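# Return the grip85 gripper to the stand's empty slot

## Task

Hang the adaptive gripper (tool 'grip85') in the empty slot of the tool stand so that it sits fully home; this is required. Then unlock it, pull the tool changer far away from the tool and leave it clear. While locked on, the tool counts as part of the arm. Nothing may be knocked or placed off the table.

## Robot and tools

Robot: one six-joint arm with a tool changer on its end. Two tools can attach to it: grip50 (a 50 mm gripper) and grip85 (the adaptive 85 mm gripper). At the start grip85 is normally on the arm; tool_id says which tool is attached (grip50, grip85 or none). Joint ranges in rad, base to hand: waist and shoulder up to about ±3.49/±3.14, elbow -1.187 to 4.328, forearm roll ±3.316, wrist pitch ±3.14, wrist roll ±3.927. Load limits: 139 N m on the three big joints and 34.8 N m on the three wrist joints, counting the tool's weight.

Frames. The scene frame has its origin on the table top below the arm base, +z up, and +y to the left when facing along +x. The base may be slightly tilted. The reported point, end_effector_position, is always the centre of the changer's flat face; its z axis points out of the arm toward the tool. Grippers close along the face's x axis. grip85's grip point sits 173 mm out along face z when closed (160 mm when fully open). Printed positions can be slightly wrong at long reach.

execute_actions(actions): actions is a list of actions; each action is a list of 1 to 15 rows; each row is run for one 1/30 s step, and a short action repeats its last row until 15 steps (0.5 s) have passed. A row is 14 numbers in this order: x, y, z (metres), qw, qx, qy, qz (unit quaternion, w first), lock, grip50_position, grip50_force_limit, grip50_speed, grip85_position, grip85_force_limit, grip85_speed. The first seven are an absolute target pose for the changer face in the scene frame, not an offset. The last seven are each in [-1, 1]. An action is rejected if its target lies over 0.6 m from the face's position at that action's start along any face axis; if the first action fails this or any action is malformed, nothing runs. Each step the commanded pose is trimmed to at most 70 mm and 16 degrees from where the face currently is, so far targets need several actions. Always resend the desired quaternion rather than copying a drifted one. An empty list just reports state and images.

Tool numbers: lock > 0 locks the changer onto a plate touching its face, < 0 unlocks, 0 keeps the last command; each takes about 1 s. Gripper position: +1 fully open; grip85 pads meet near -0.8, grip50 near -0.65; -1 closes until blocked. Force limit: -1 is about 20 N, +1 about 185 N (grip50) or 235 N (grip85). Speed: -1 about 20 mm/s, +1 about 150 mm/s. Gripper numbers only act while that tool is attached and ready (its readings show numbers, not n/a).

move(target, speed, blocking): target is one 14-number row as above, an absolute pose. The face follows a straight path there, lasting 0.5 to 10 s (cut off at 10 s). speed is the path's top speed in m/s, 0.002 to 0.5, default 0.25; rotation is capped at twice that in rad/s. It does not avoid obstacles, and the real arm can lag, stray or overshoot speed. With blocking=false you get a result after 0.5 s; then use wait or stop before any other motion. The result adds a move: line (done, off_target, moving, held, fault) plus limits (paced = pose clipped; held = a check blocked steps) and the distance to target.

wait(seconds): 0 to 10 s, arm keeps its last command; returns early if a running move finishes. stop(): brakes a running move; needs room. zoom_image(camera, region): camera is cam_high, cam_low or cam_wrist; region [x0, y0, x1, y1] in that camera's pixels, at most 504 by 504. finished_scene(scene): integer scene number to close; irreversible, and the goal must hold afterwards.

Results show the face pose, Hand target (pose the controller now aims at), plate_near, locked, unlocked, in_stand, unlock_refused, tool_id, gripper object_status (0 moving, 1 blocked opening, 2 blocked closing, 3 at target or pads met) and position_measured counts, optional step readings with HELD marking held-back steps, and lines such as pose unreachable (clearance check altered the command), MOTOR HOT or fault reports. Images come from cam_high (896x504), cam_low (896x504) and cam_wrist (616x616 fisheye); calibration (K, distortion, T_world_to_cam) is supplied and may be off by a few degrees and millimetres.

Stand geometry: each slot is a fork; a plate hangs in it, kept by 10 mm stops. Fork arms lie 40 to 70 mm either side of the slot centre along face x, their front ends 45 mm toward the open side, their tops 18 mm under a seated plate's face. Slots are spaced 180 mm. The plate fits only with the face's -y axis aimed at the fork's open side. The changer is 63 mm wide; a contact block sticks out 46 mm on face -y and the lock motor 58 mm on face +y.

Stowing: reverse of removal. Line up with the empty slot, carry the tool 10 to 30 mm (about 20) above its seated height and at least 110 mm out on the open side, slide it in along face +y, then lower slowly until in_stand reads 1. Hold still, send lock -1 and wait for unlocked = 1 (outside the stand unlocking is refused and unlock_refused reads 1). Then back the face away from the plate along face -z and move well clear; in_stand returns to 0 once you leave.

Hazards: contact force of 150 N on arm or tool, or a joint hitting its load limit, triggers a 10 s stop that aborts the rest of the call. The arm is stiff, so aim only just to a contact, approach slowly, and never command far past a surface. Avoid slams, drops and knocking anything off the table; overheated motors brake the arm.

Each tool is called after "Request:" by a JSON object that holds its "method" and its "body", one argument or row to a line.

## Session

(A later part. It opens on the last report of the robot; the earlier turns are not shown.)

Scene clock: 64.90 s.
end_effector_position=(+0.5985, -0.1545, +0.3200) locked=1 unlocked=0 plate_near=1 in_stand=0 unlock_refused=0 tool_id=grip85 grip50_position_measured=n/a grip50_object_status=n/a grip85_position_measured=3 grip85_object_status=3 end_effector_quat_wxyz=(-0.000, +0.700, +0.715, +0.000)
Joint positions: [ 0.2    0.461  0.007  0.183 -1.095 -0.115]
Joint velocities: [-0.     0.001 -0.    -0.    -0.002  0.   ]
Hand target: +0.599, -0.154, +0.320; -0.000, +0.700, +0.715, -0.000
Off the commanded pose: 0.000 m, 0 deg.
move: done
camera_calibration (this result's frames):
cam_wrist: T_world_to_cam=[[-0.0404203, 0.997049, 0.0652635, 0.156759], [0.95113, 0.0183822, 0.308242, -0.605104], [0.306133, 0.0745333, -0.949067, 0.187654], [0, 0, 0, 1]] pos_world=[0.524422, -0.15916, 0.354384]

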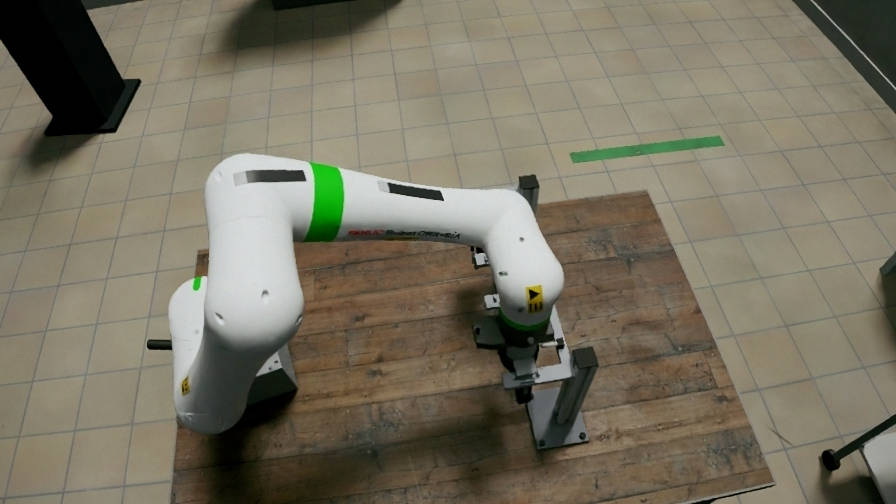

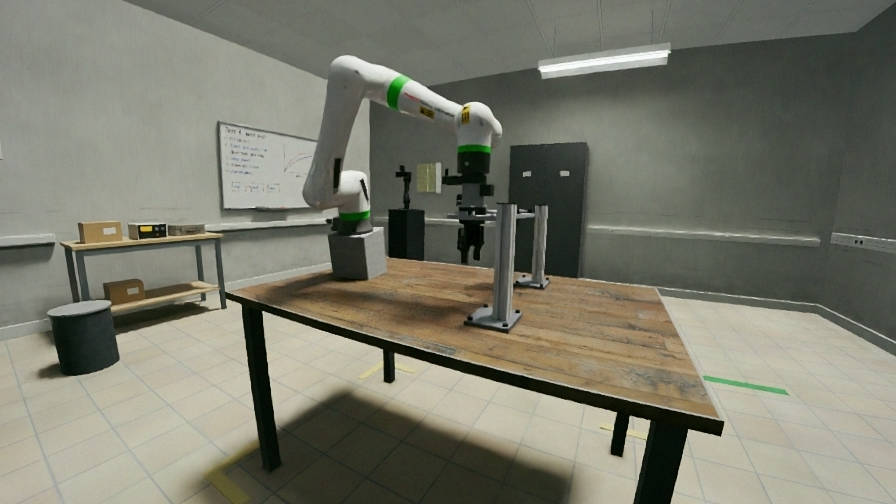

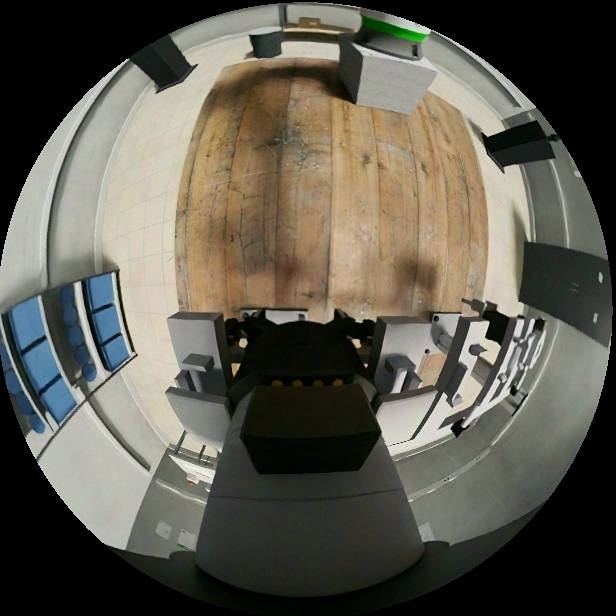

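Request:
{"method": "move", "body": {
  "target": [0.5985,-0.1545,0.3095,0,0.6995,0.7146,0,0,1,0,0,1,0,0],
  "speed": 0.02
}}

Request:
{"method": "move", "body": {
  "target": [0.5985,-0.1545,0.3075,0,0.6995,0.7146,0,0,1,0,0,1,0,0],
  "speed": 0.004
}}

Request:
{"method": "zoom_image", "body": {
  "camera": "cam_high",
  "region": [490, 330, 570, 390]
}}

Scene clock: 65.73 s.
end_effector_position=(+0.5984, -0.1545, +0.3095) locked=1 unlocked=0 plate_near=1 in_stand=0 unlock_refused=0 tool_id=grip85 grip50_position_measured=n/a grip50_object_status=n/a grip85_position_measured=3 grip85_object_status=3 end_effector_quat_wxyz=(-0.000, +0.700, +0.715, -0.000)
Joint positions: [ 0.197  0.472 -0.004  0.185 -1.074 -0.117]
Joint velocities: [-0.     0.001  0.002 -0.    -0.001  0.   ]
Hand target: +0.598, -0.155, +0.310; +0.000, +0.700, +0.715, -0.000
Off the commanded pose: 0.000 m, 0 deg.
move: done
camera_calibration (this result's frames):
cam_wrist: T_world_to_cam=[[-0.0404035, 0.997054, 0.0651928, 0.157455], [0.951151, 0.018393, 0.308178, -0.601778], [0.306071, 0.0744597, -0.949092, 0.177725], [0, 0, 0, 1]] pos_world=[0.524347, -0.159156, 0.343867]

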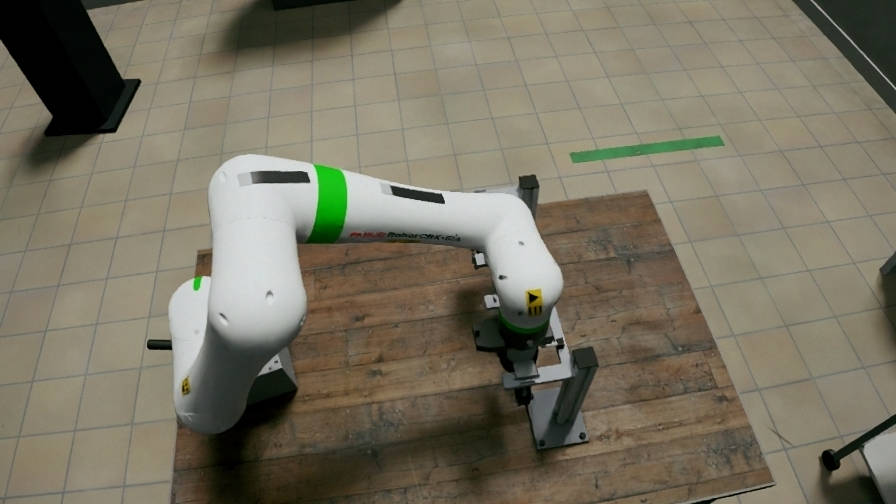

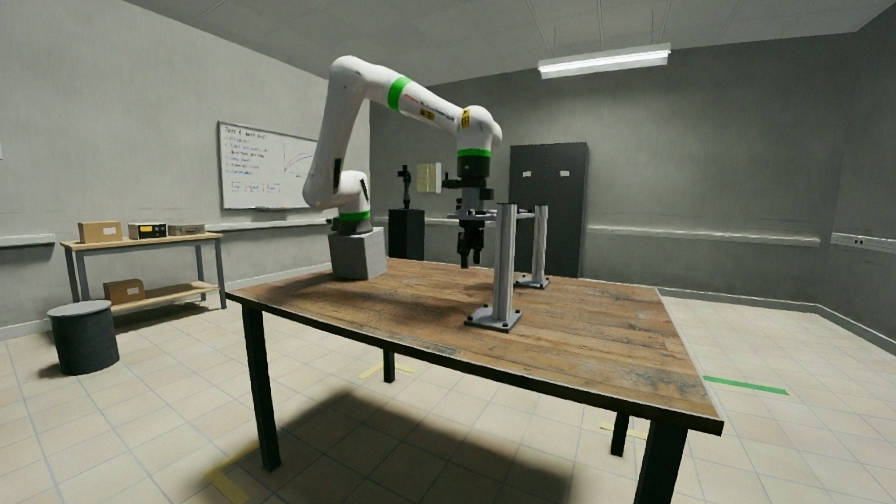

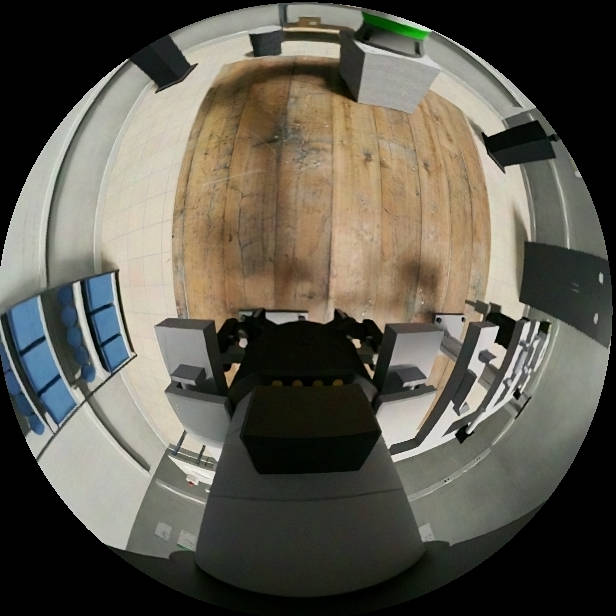

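Scene clock: 66.43 s.
end_effector_position=(+0.5985, -0.1545, +0.3075) locked=1 unlocked=0 plate_near=1 in_stand=0 unlock_refused=0 tool_id=grip85 grip50_position_measured=n/a grip50_object_status=n/a grip85_position_measured=3 grip85_object_status=3 end_effector_quat_wxyz=(-0.000, +0.700, +0.715, -0.000)
Joint positions: [ 0.196  0.474 -0.005  0.185 -1.07  -0.117]
Joint velocities: [-0.    -0.    -0.001 -0.     0.001 -0.   ]
Hand target: +0.598, -0.155, +0.308; +0.000, +0.700, +0.715, -0.000
Off the commanded pose: 0.000 m, 0 deg.
move: done
camera_calibration (this result's frames):
cam_wrist: T_world_to_cam=[[-0.0404085, 0.997052, 0.0652324, 0.157579], [0.951134, 0.0183816, 0.308229, -0.601214], [0.306121, 0.0744998, -0.949073, 0.175799], [0, 0, 0, 1]] pos_world=[0.524387, -0.15916, 0.341879]

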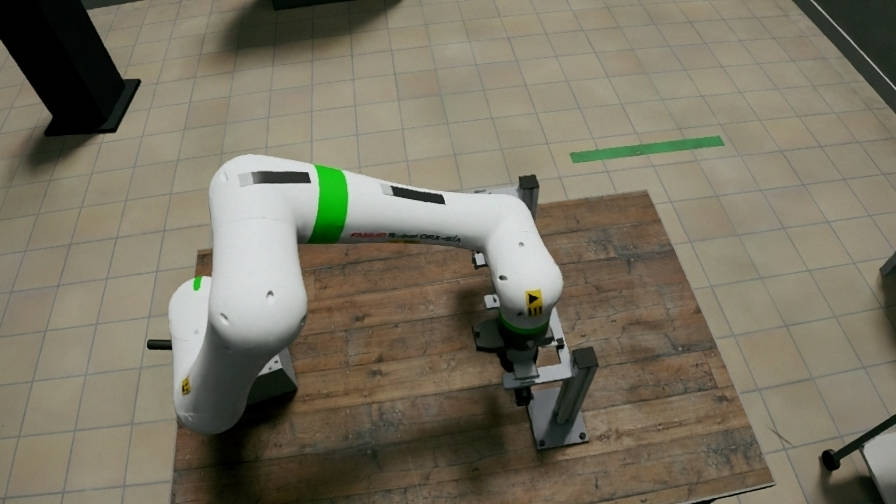

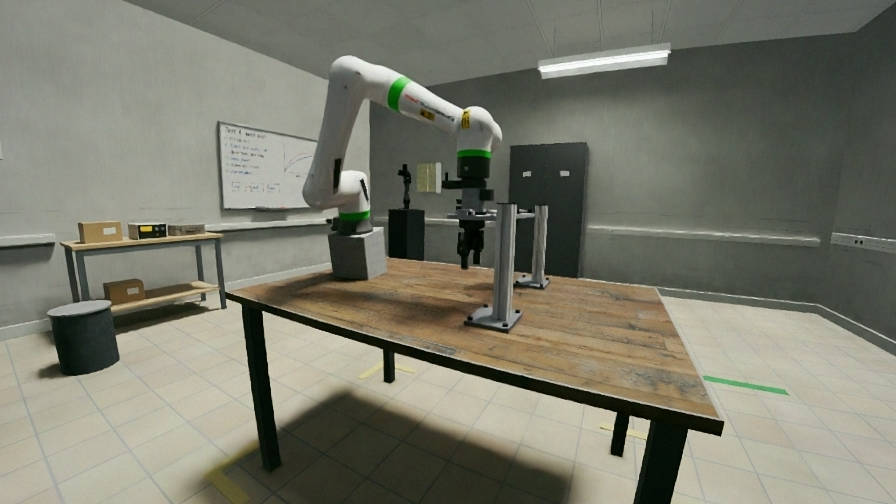

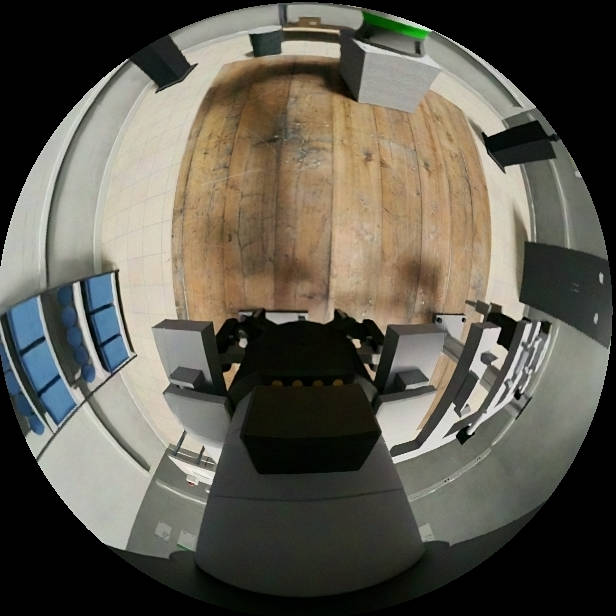

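Region (490, 330, 570, 390) of cam_high's 896x504 image, scaled by 6.300, with more detail than that image has; it fills the top 378 rows of this view, and the rest is white.

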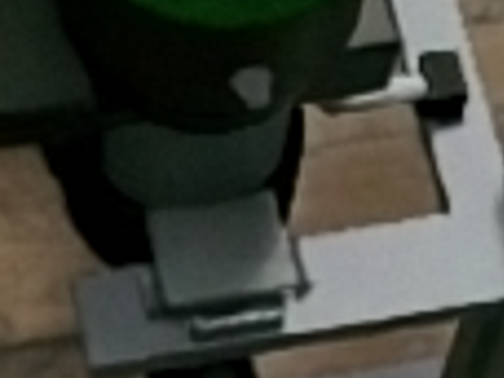

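Looks between the stops. Continue.

Request:
{"method": "move", "body": {
  "target": [0.5985,-0.1545,0.305,0,0.6995,0.7146,0,0,1,0,0,1,0,0],
  "speed": 0.005
}}

Request:
{"method": "move", "body": {
  "target": [0.5985,-0.1545,0.3025,0,0.6995,0.7146,0,0,1,0,0,1,0,0],
  "speed": 0.005
}}

Scene clock: 67.23 s.
end_effector_position=(+0.5985, -0.1546, +0.3051) locked=1 unlocked=0 plate_near=1 in_stand=0 unlock_refused=0 tool_id=grip85 grip50_position_measured=n/a grip50_object_status=n/a grip85_position_measured=3 grip85_object_status=3 end_effector_quat_wxyz=(+0.000, +0.700, +0.715, +0.000)
Joint positions: [ 0.195  0.477 -0.007  0.186 -1.065 -0.118]
Joint velocities: [-0.     0.    -0.001  0.002 -0.001 -0.   ]
Hand target: +0.598, -0.155, +0.305; +0.000, +0.700, +0.715, -0.000
Off the commanded pose: 0.000 m, 0 deg.
move: done
camera_calibration (this result's frames):
cam_wrist: T_world_to_cam=[[-0.0403905, 0.99706, 0.0651175, 0.157829], [0.951071, 0.0183845, 0.308423, -0.60054], [0.306319, 0.0743888, -0.949018, 0.173341], [0, 0, 0, 1]] pos_world=[0.524433, -0.159219, 0.339447]

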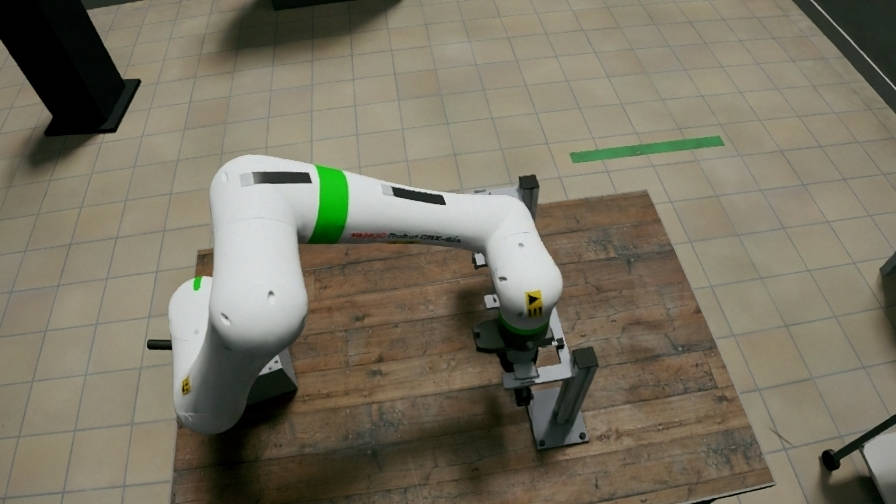

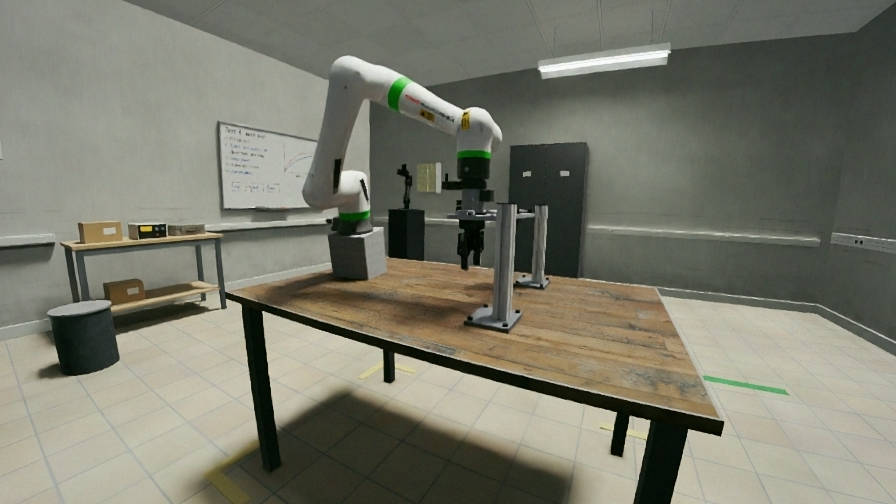

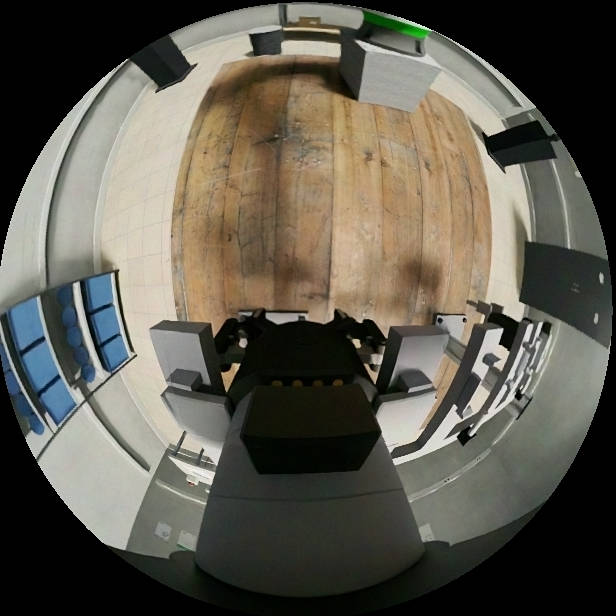

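Scene clock: 67.97 s.
end_effector_position=(+0.5985, -0.1546, +0.3025) locked=1 unlocked=0 plate_near=1 in_stand=0 unlock_refused=0 tool_id=grip85 grip50_position_measured=n/a grip50_object_status=n/a grip85_position_measured=3 grip85_object_status=3 end_effector_quat_wxyz=(+0.000, +0.700, +0.715, +0.000)
Joint positions: [ 0.195  0.48  -0.01   0.186 -1.059 -0.118]
Joint velocities: [ 0.    -0.001 -0.001 -0.     0.001  0.   ]
Hand target: +0.598, -0.155, +0.303; +0.000, +0.700, +0.715, -0.000
Off the commanded pose: 0.000 m, 0 deg.
move: done
camera_calibration (this result's frames):
cam_wrist: T_world_to_cam=[[-0.0403094, 0.997065, 0.065091, 0.158005], [0.951075, 0.0183158, 0.308418, -0.599772], [0.30632, 0.0743385, -0.949021, 0.17093], [0, 0, 0, 1]] pos_world=[0.524438, -0.159263, 0.336912]

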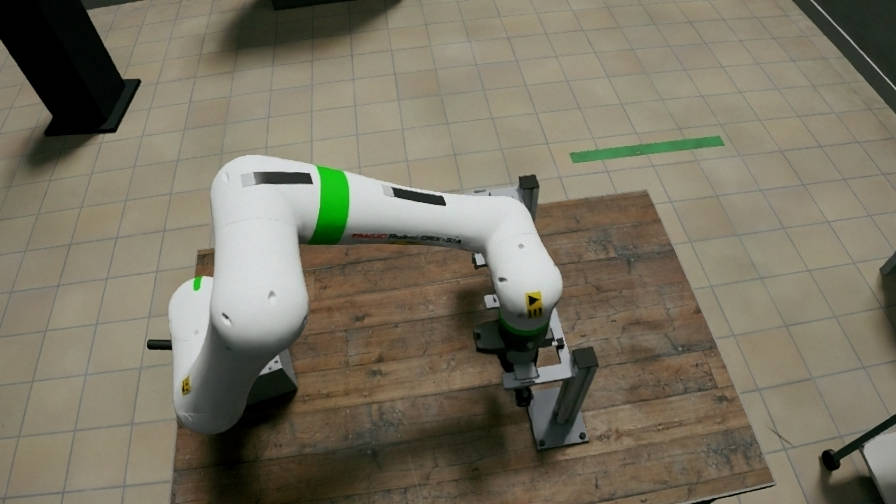

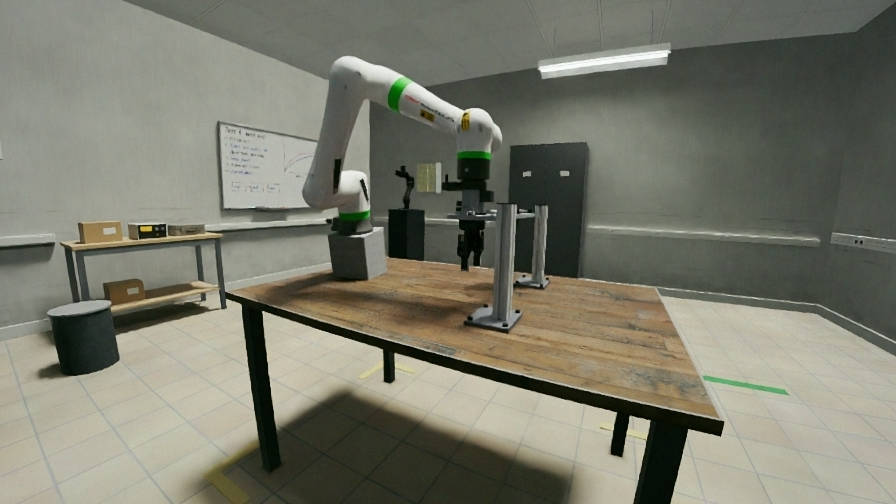

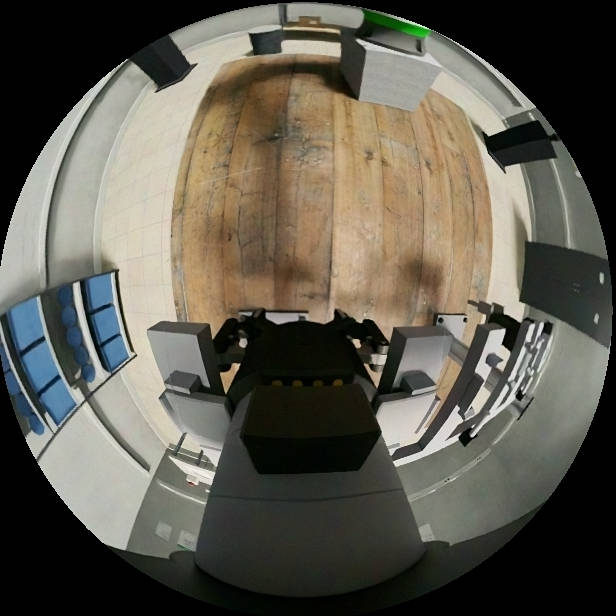

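Request:
{"method": "move", "body": {
  "target": [0.5985,-0.1545,0.301,0,0.6995,0.7146,0,0,1,0,0,1,0,0],
  "speed": 0.004
}}

Scene clock: 68.67 s.
end_effector_position=(+0.5985, -0.1545, +0.3010) locked=1 unlocked=0 plate_near=1 in_stand=1 unlock_refused=0 tool_id=grip85 grip50_position_measured=n/a grip50_object_status=n/a grip85_position_measured=3 grip85_object_status=3 end_effector_quat_wxyz=(+0.000, +0.700, +0.715, +0.000)
Joint positions: [ 0.194  0.482 -0.011  0.186 -1.057 -0.118]
Joint velocities: [-0.001  0.001 -0.001  0.    -0.    -0.   ]
Hand target: +0.598, -0.155, +0.301; +0.000, +0.700, +0.715, -0.000
Off the commanded pose: 0.000 m, 0 deg.
move: done
camera_calibration (this result's frames):
cam_wrist: T_world_to_cam=[[-0.0403849, 0.997054, 0.0652097, 0.15802], [0.951117, 0.0183616, 0.308286, -0.599242], [0.30618, 0.0744721, -0.949056, 0.169604], [0, 0, 0, 1]] pos_world=[0.524401, -0.159182, 0.335397]

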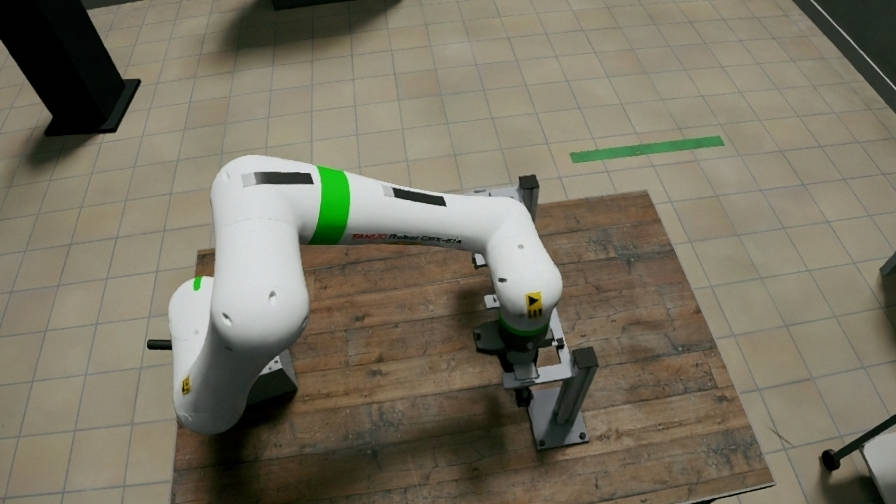

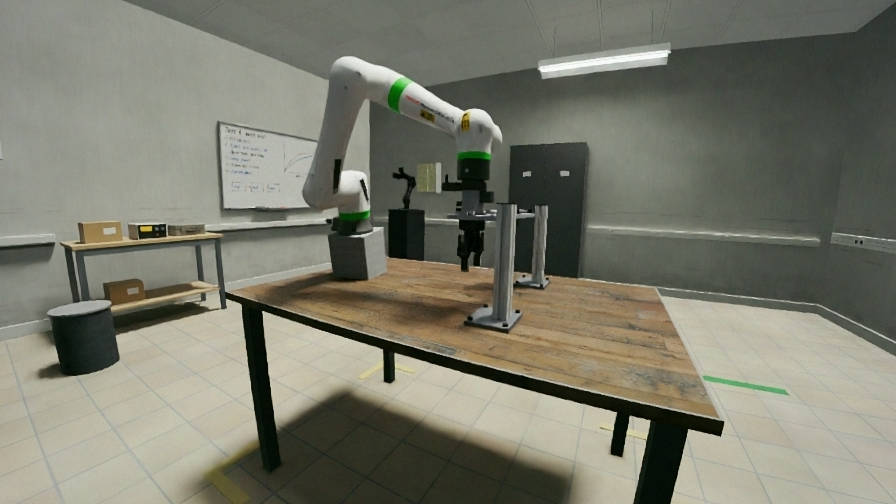

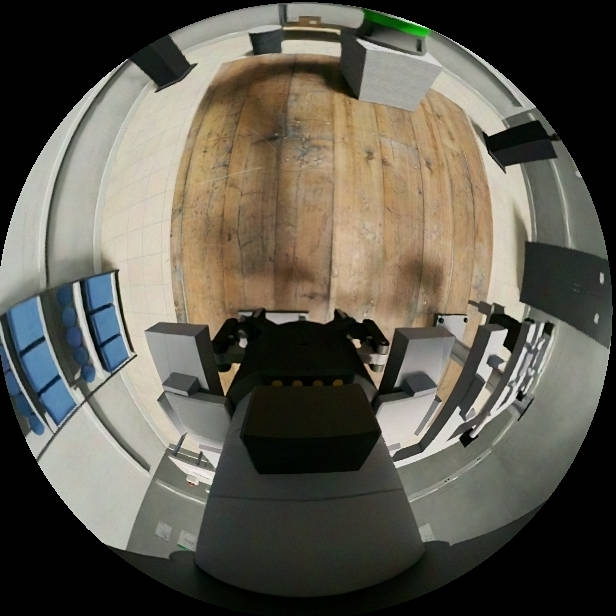

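In stand. Unlock.

Request:
{"method": "execute_actions", "body": {
  "actions": [
    [[0.5985,-0.1545,0.3006,0,0.6995,0.7146,0,-1,1,0,0,1,0,0]],
    [[0.5985,-0.1545,0.3006,0,0.6995,0.7146,0,-1,1,0,0,1,0,0]],
    [[0.5985,-0.1545,0.3006,0,0.6995,0.7146,0,-1,1,0,0,1,0,0]]
  ]
}}

Scene clock: 70.27 s.
end_effector_position=(+0.5985, -0.1545, +0.3006) locked=0 unlocked=1 plate_near=0 in_stand=1 unlock_refused=0 tool_id=none grip50_position_measured=n/a grip50_object_status=n/a grip85_position_measured=n/a grip85_object_status=n/a end_effector_quat_wxyz=(-0.000, +0.700, +0.715, +0.000)
Joint positions: [ 0.194  0.482 -0.011  0.186 -1.056 -0.118]
Joint velocities: [-0.     0.001 -0.    -0.001 -0.001 -0.   ]
Hand target: +0.599, -0.155, +0.301; +0.000, +0.700, +0.715, -0.000
Off the commanded pose: 0.000 m, 0 deg.
Step readings (end_effector_position; steps 1 to 15: 1st action; 16 to 30: 2nd action; 31 to 45: 3rd action):
0: (+0.5985, -0.1545, +0.3010)
1: (+0.5985, -0.1545, +0.3009)
2: (+0.5985, -0.1545, +0.3006)
4: (+0.5985, -0.1545, +0.3005)
8: (+0.5983, -0.1545, +0.3004)
15: (+0.5982, -0.1545, +0.3003)
16: (+0.5982, -0.1545, +0.3003)
17: (+0.5982, -0.1545, +0.3003)
19: (+0.5983, -0.1545, +0.3003)
23: (+0.5983, -0.1545, +0.3003)
30: (+0.5984, -0.1545, +0.3005)
31: (+0.5984, -0.1545, +0.3005)
32: (+0.5985, -0.1545, +0.3005)
34: (+0.5985, -0.1545, +0.3006)
38: (+0.5985, -0.1545, +0.3006)
45: end_effector_position above
camera_calibration (this result's frames):
cam_wrist: T_world_to_cam=[[-0.0403242, 0.997052, 0.065279, 0.157983], [0.951139, 0.0182874, 0.308222, -0.599096], [0.30612, 0.0745182, -0.949072, 0.169248], [0, 0, 0, 1]] pos_world=[0.524384, -0.159174, 0.33497]

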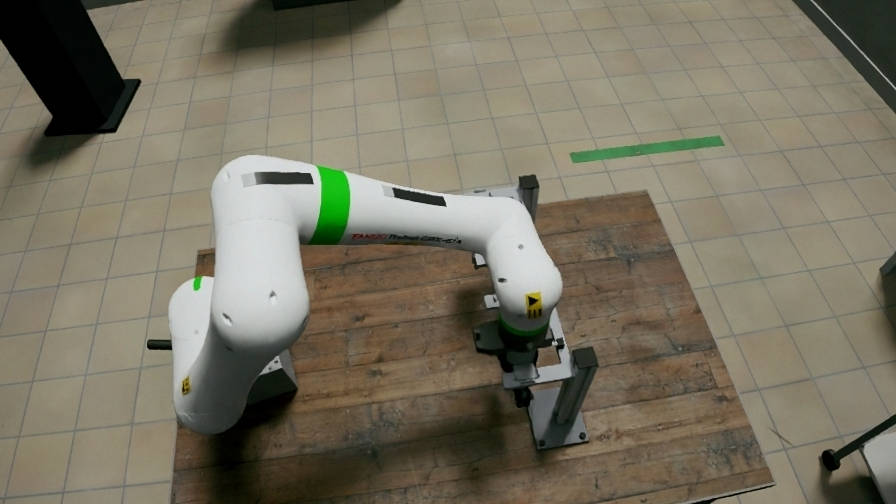

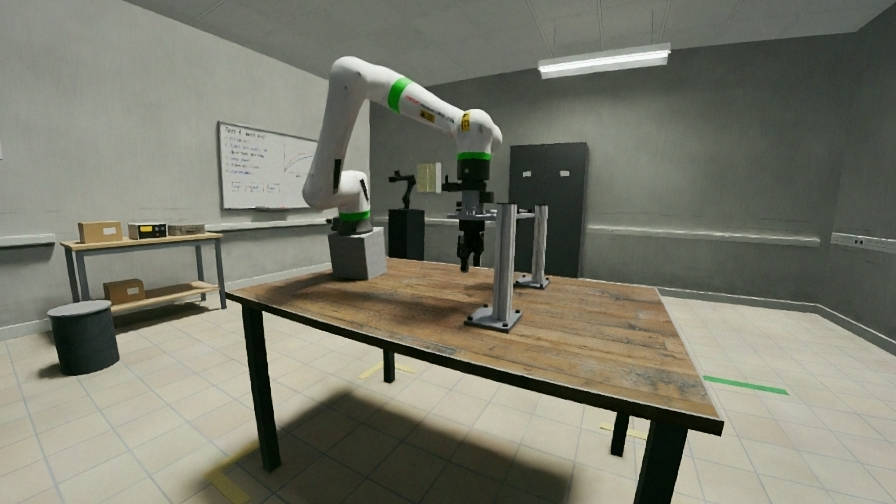

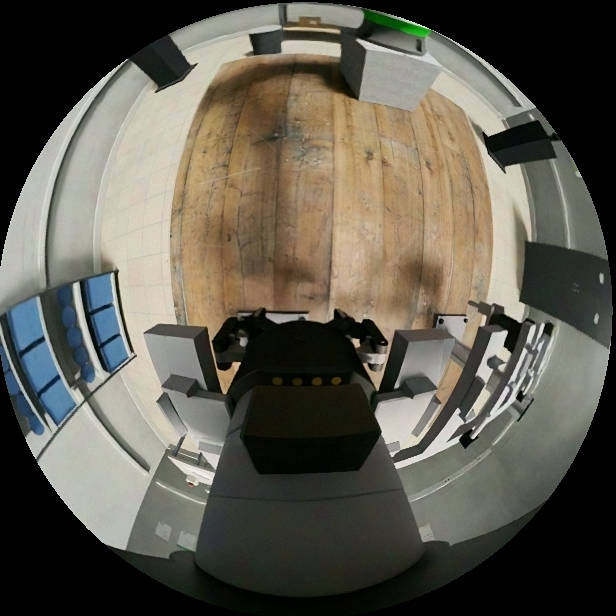

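Request:
{"method": "move", "body": {
  "target": [0.5985,-0.1545,0.33,0,0.6995,0.7146,0,0,1,0,0,1,0,0],
  "speed": 0.06
}}

Request:
{"method": "move", "body": {
  "target": [0.50,-0.1,0.48,0,0.6995,0.7146,0,0,1,0,0,1,0,0],
  "speed": 0.35
}}

Request:
{"method": "zoom_image", "body": {
  "camera": "cam_high",
  "region": [450, 270, 610, 400]
}}

Scene clock: 71.10 s.
end_effector_position=(+0.5986, -0.1545, +0.3300) locked=0 unlocked=1 plate_near=0 in_stand=0 unlock_refused=0 tool_id=none grip50_position_measured=n/a grip50_object_status=n/a grip85_position_measured=n/a grip85_object_status=n/a end_effector_quat_wxyz=(-0.000, +0.699, +0.715, +0.000)
Joint positions: [ 0.203  0.45   0.017  0.181 -1.116 -0.114]
Joint velocities: [ 0.    -0.001  0.    -0.    -0.002 -0.   ]
Hand target: +0.599, -0.154, +0.330; -0.000, +0.699, +0.715, +0.000
Off the commanded pose: 0.000 m, 0 deg.
move: done
camera_calibration (this result's frames):
cam_wrist: T_world_to_cam=[[-0.0405225, 0.997039, 0.0653557, 0.156109], [0.951096, 0.0184434, 0.308344, -0.608292], [0.306226, 0.0746544, -0.949027, 0.197083], [0, 0, 0, 1]] pos_world=[0.524518, -0.159141, 0.364398]

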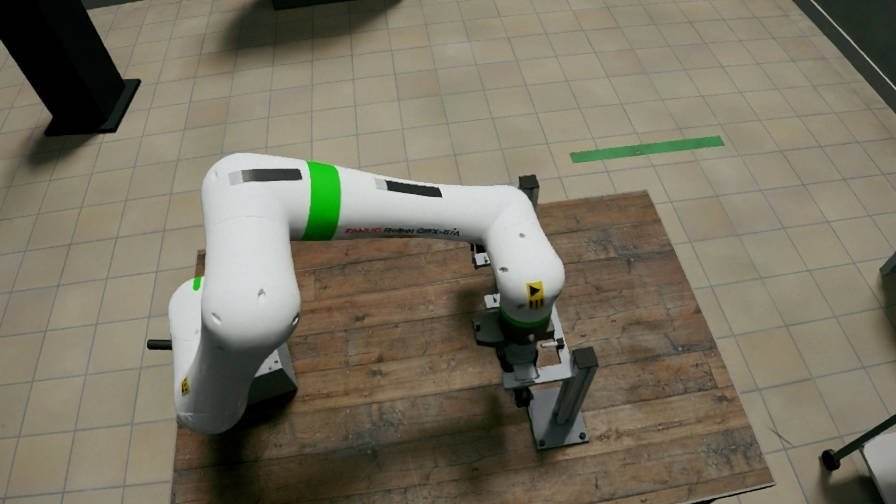

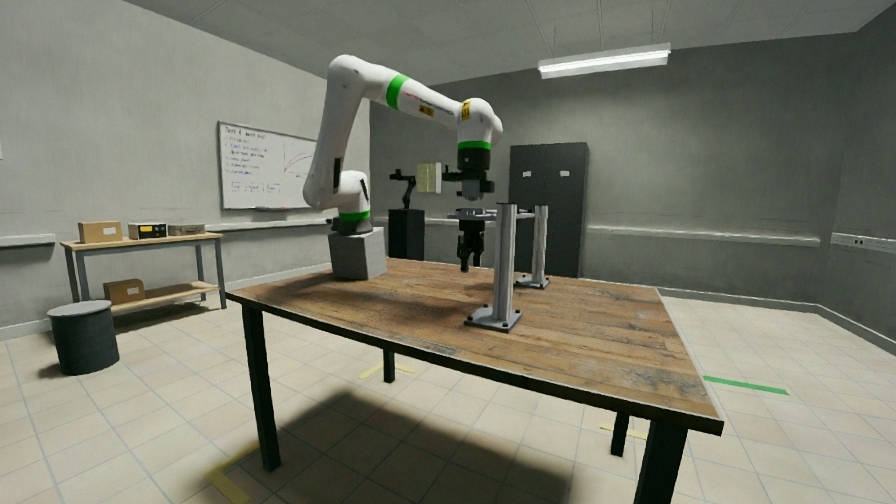

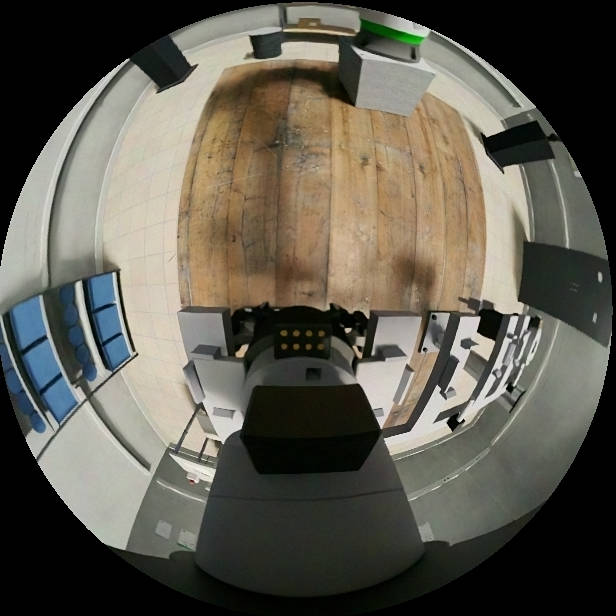

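Scene clock: 72.10 s.
end_effector_position=(+0.5006, -0.0997, +0.4800) locked=0 unlocked=1 plate_near=0 in_stand=0 unlock_refused=0 tool_id=none grip50_position_measured=n/a grip50_object_status=n/a grip85_position_measured=n/a grip85_object_status=n/a end_effector_quat_wxyz=(+0.000, +0.699, +0.715, -0.000)
Joint positions: [ 0.38   0.095 -0.102  0.168 -1.379 -0.245]
Joint velocities: [ 0.    -0.001 -0.001 -0.001 -0.001 -0.   ]
Hand target: +0.501, -0.100, +0.480; +0.000, +0.699, +0.715, -0.000
Off the commanded pose: 0.001 m, 0 deg.
move: done
camera_calibration (this result's frames):
cam_wrist: T_world_to_cam=[[-0.0410173, 0.997058, 0.0647602, 0.0883021], [0.951264, 0.0191425, 0.307783, -0.562098], [0.305637, 0.0742284, -0.94925, 0.365708], [0, 0, 0, 1]] pos_world=[0.426552, -0.104428, 0.514434]

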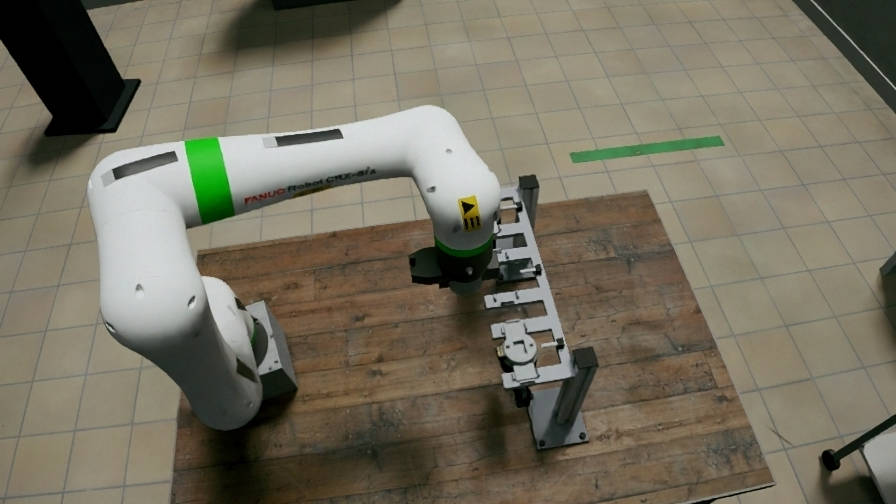

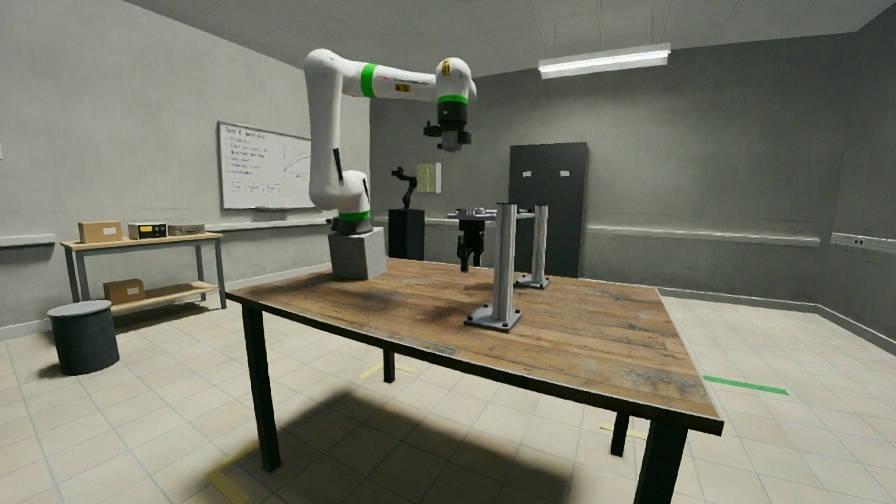

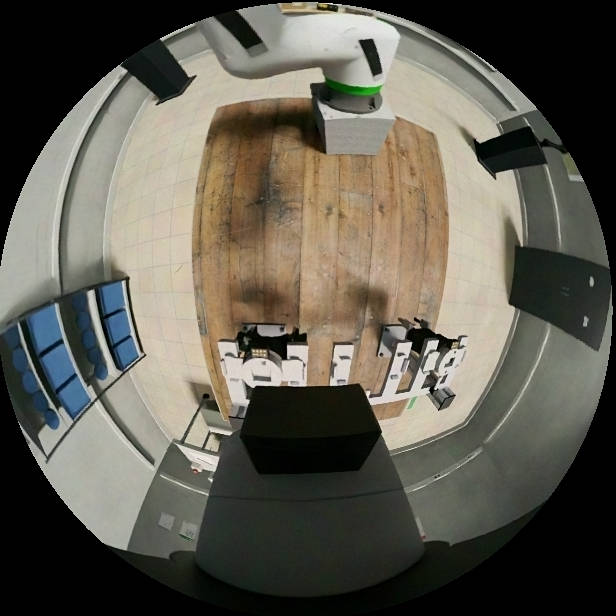

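Region (450, 270, 610, 400) of cam_high's 896x504 image, scaled by 3.150, with more detail than that image has; it fills the top 410 rows of this view, and the rest is white.

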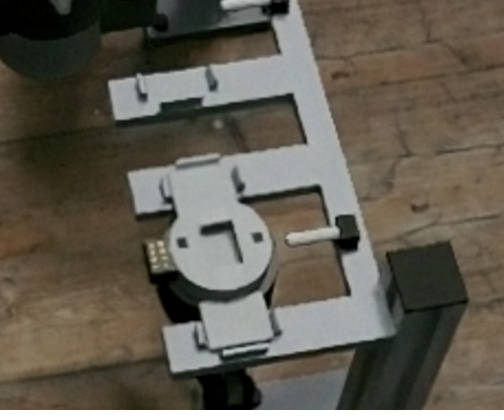

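Request:
{"method": "finished_scene", "body": {
  "scene": 1
}}

The scene is finished: the task was done.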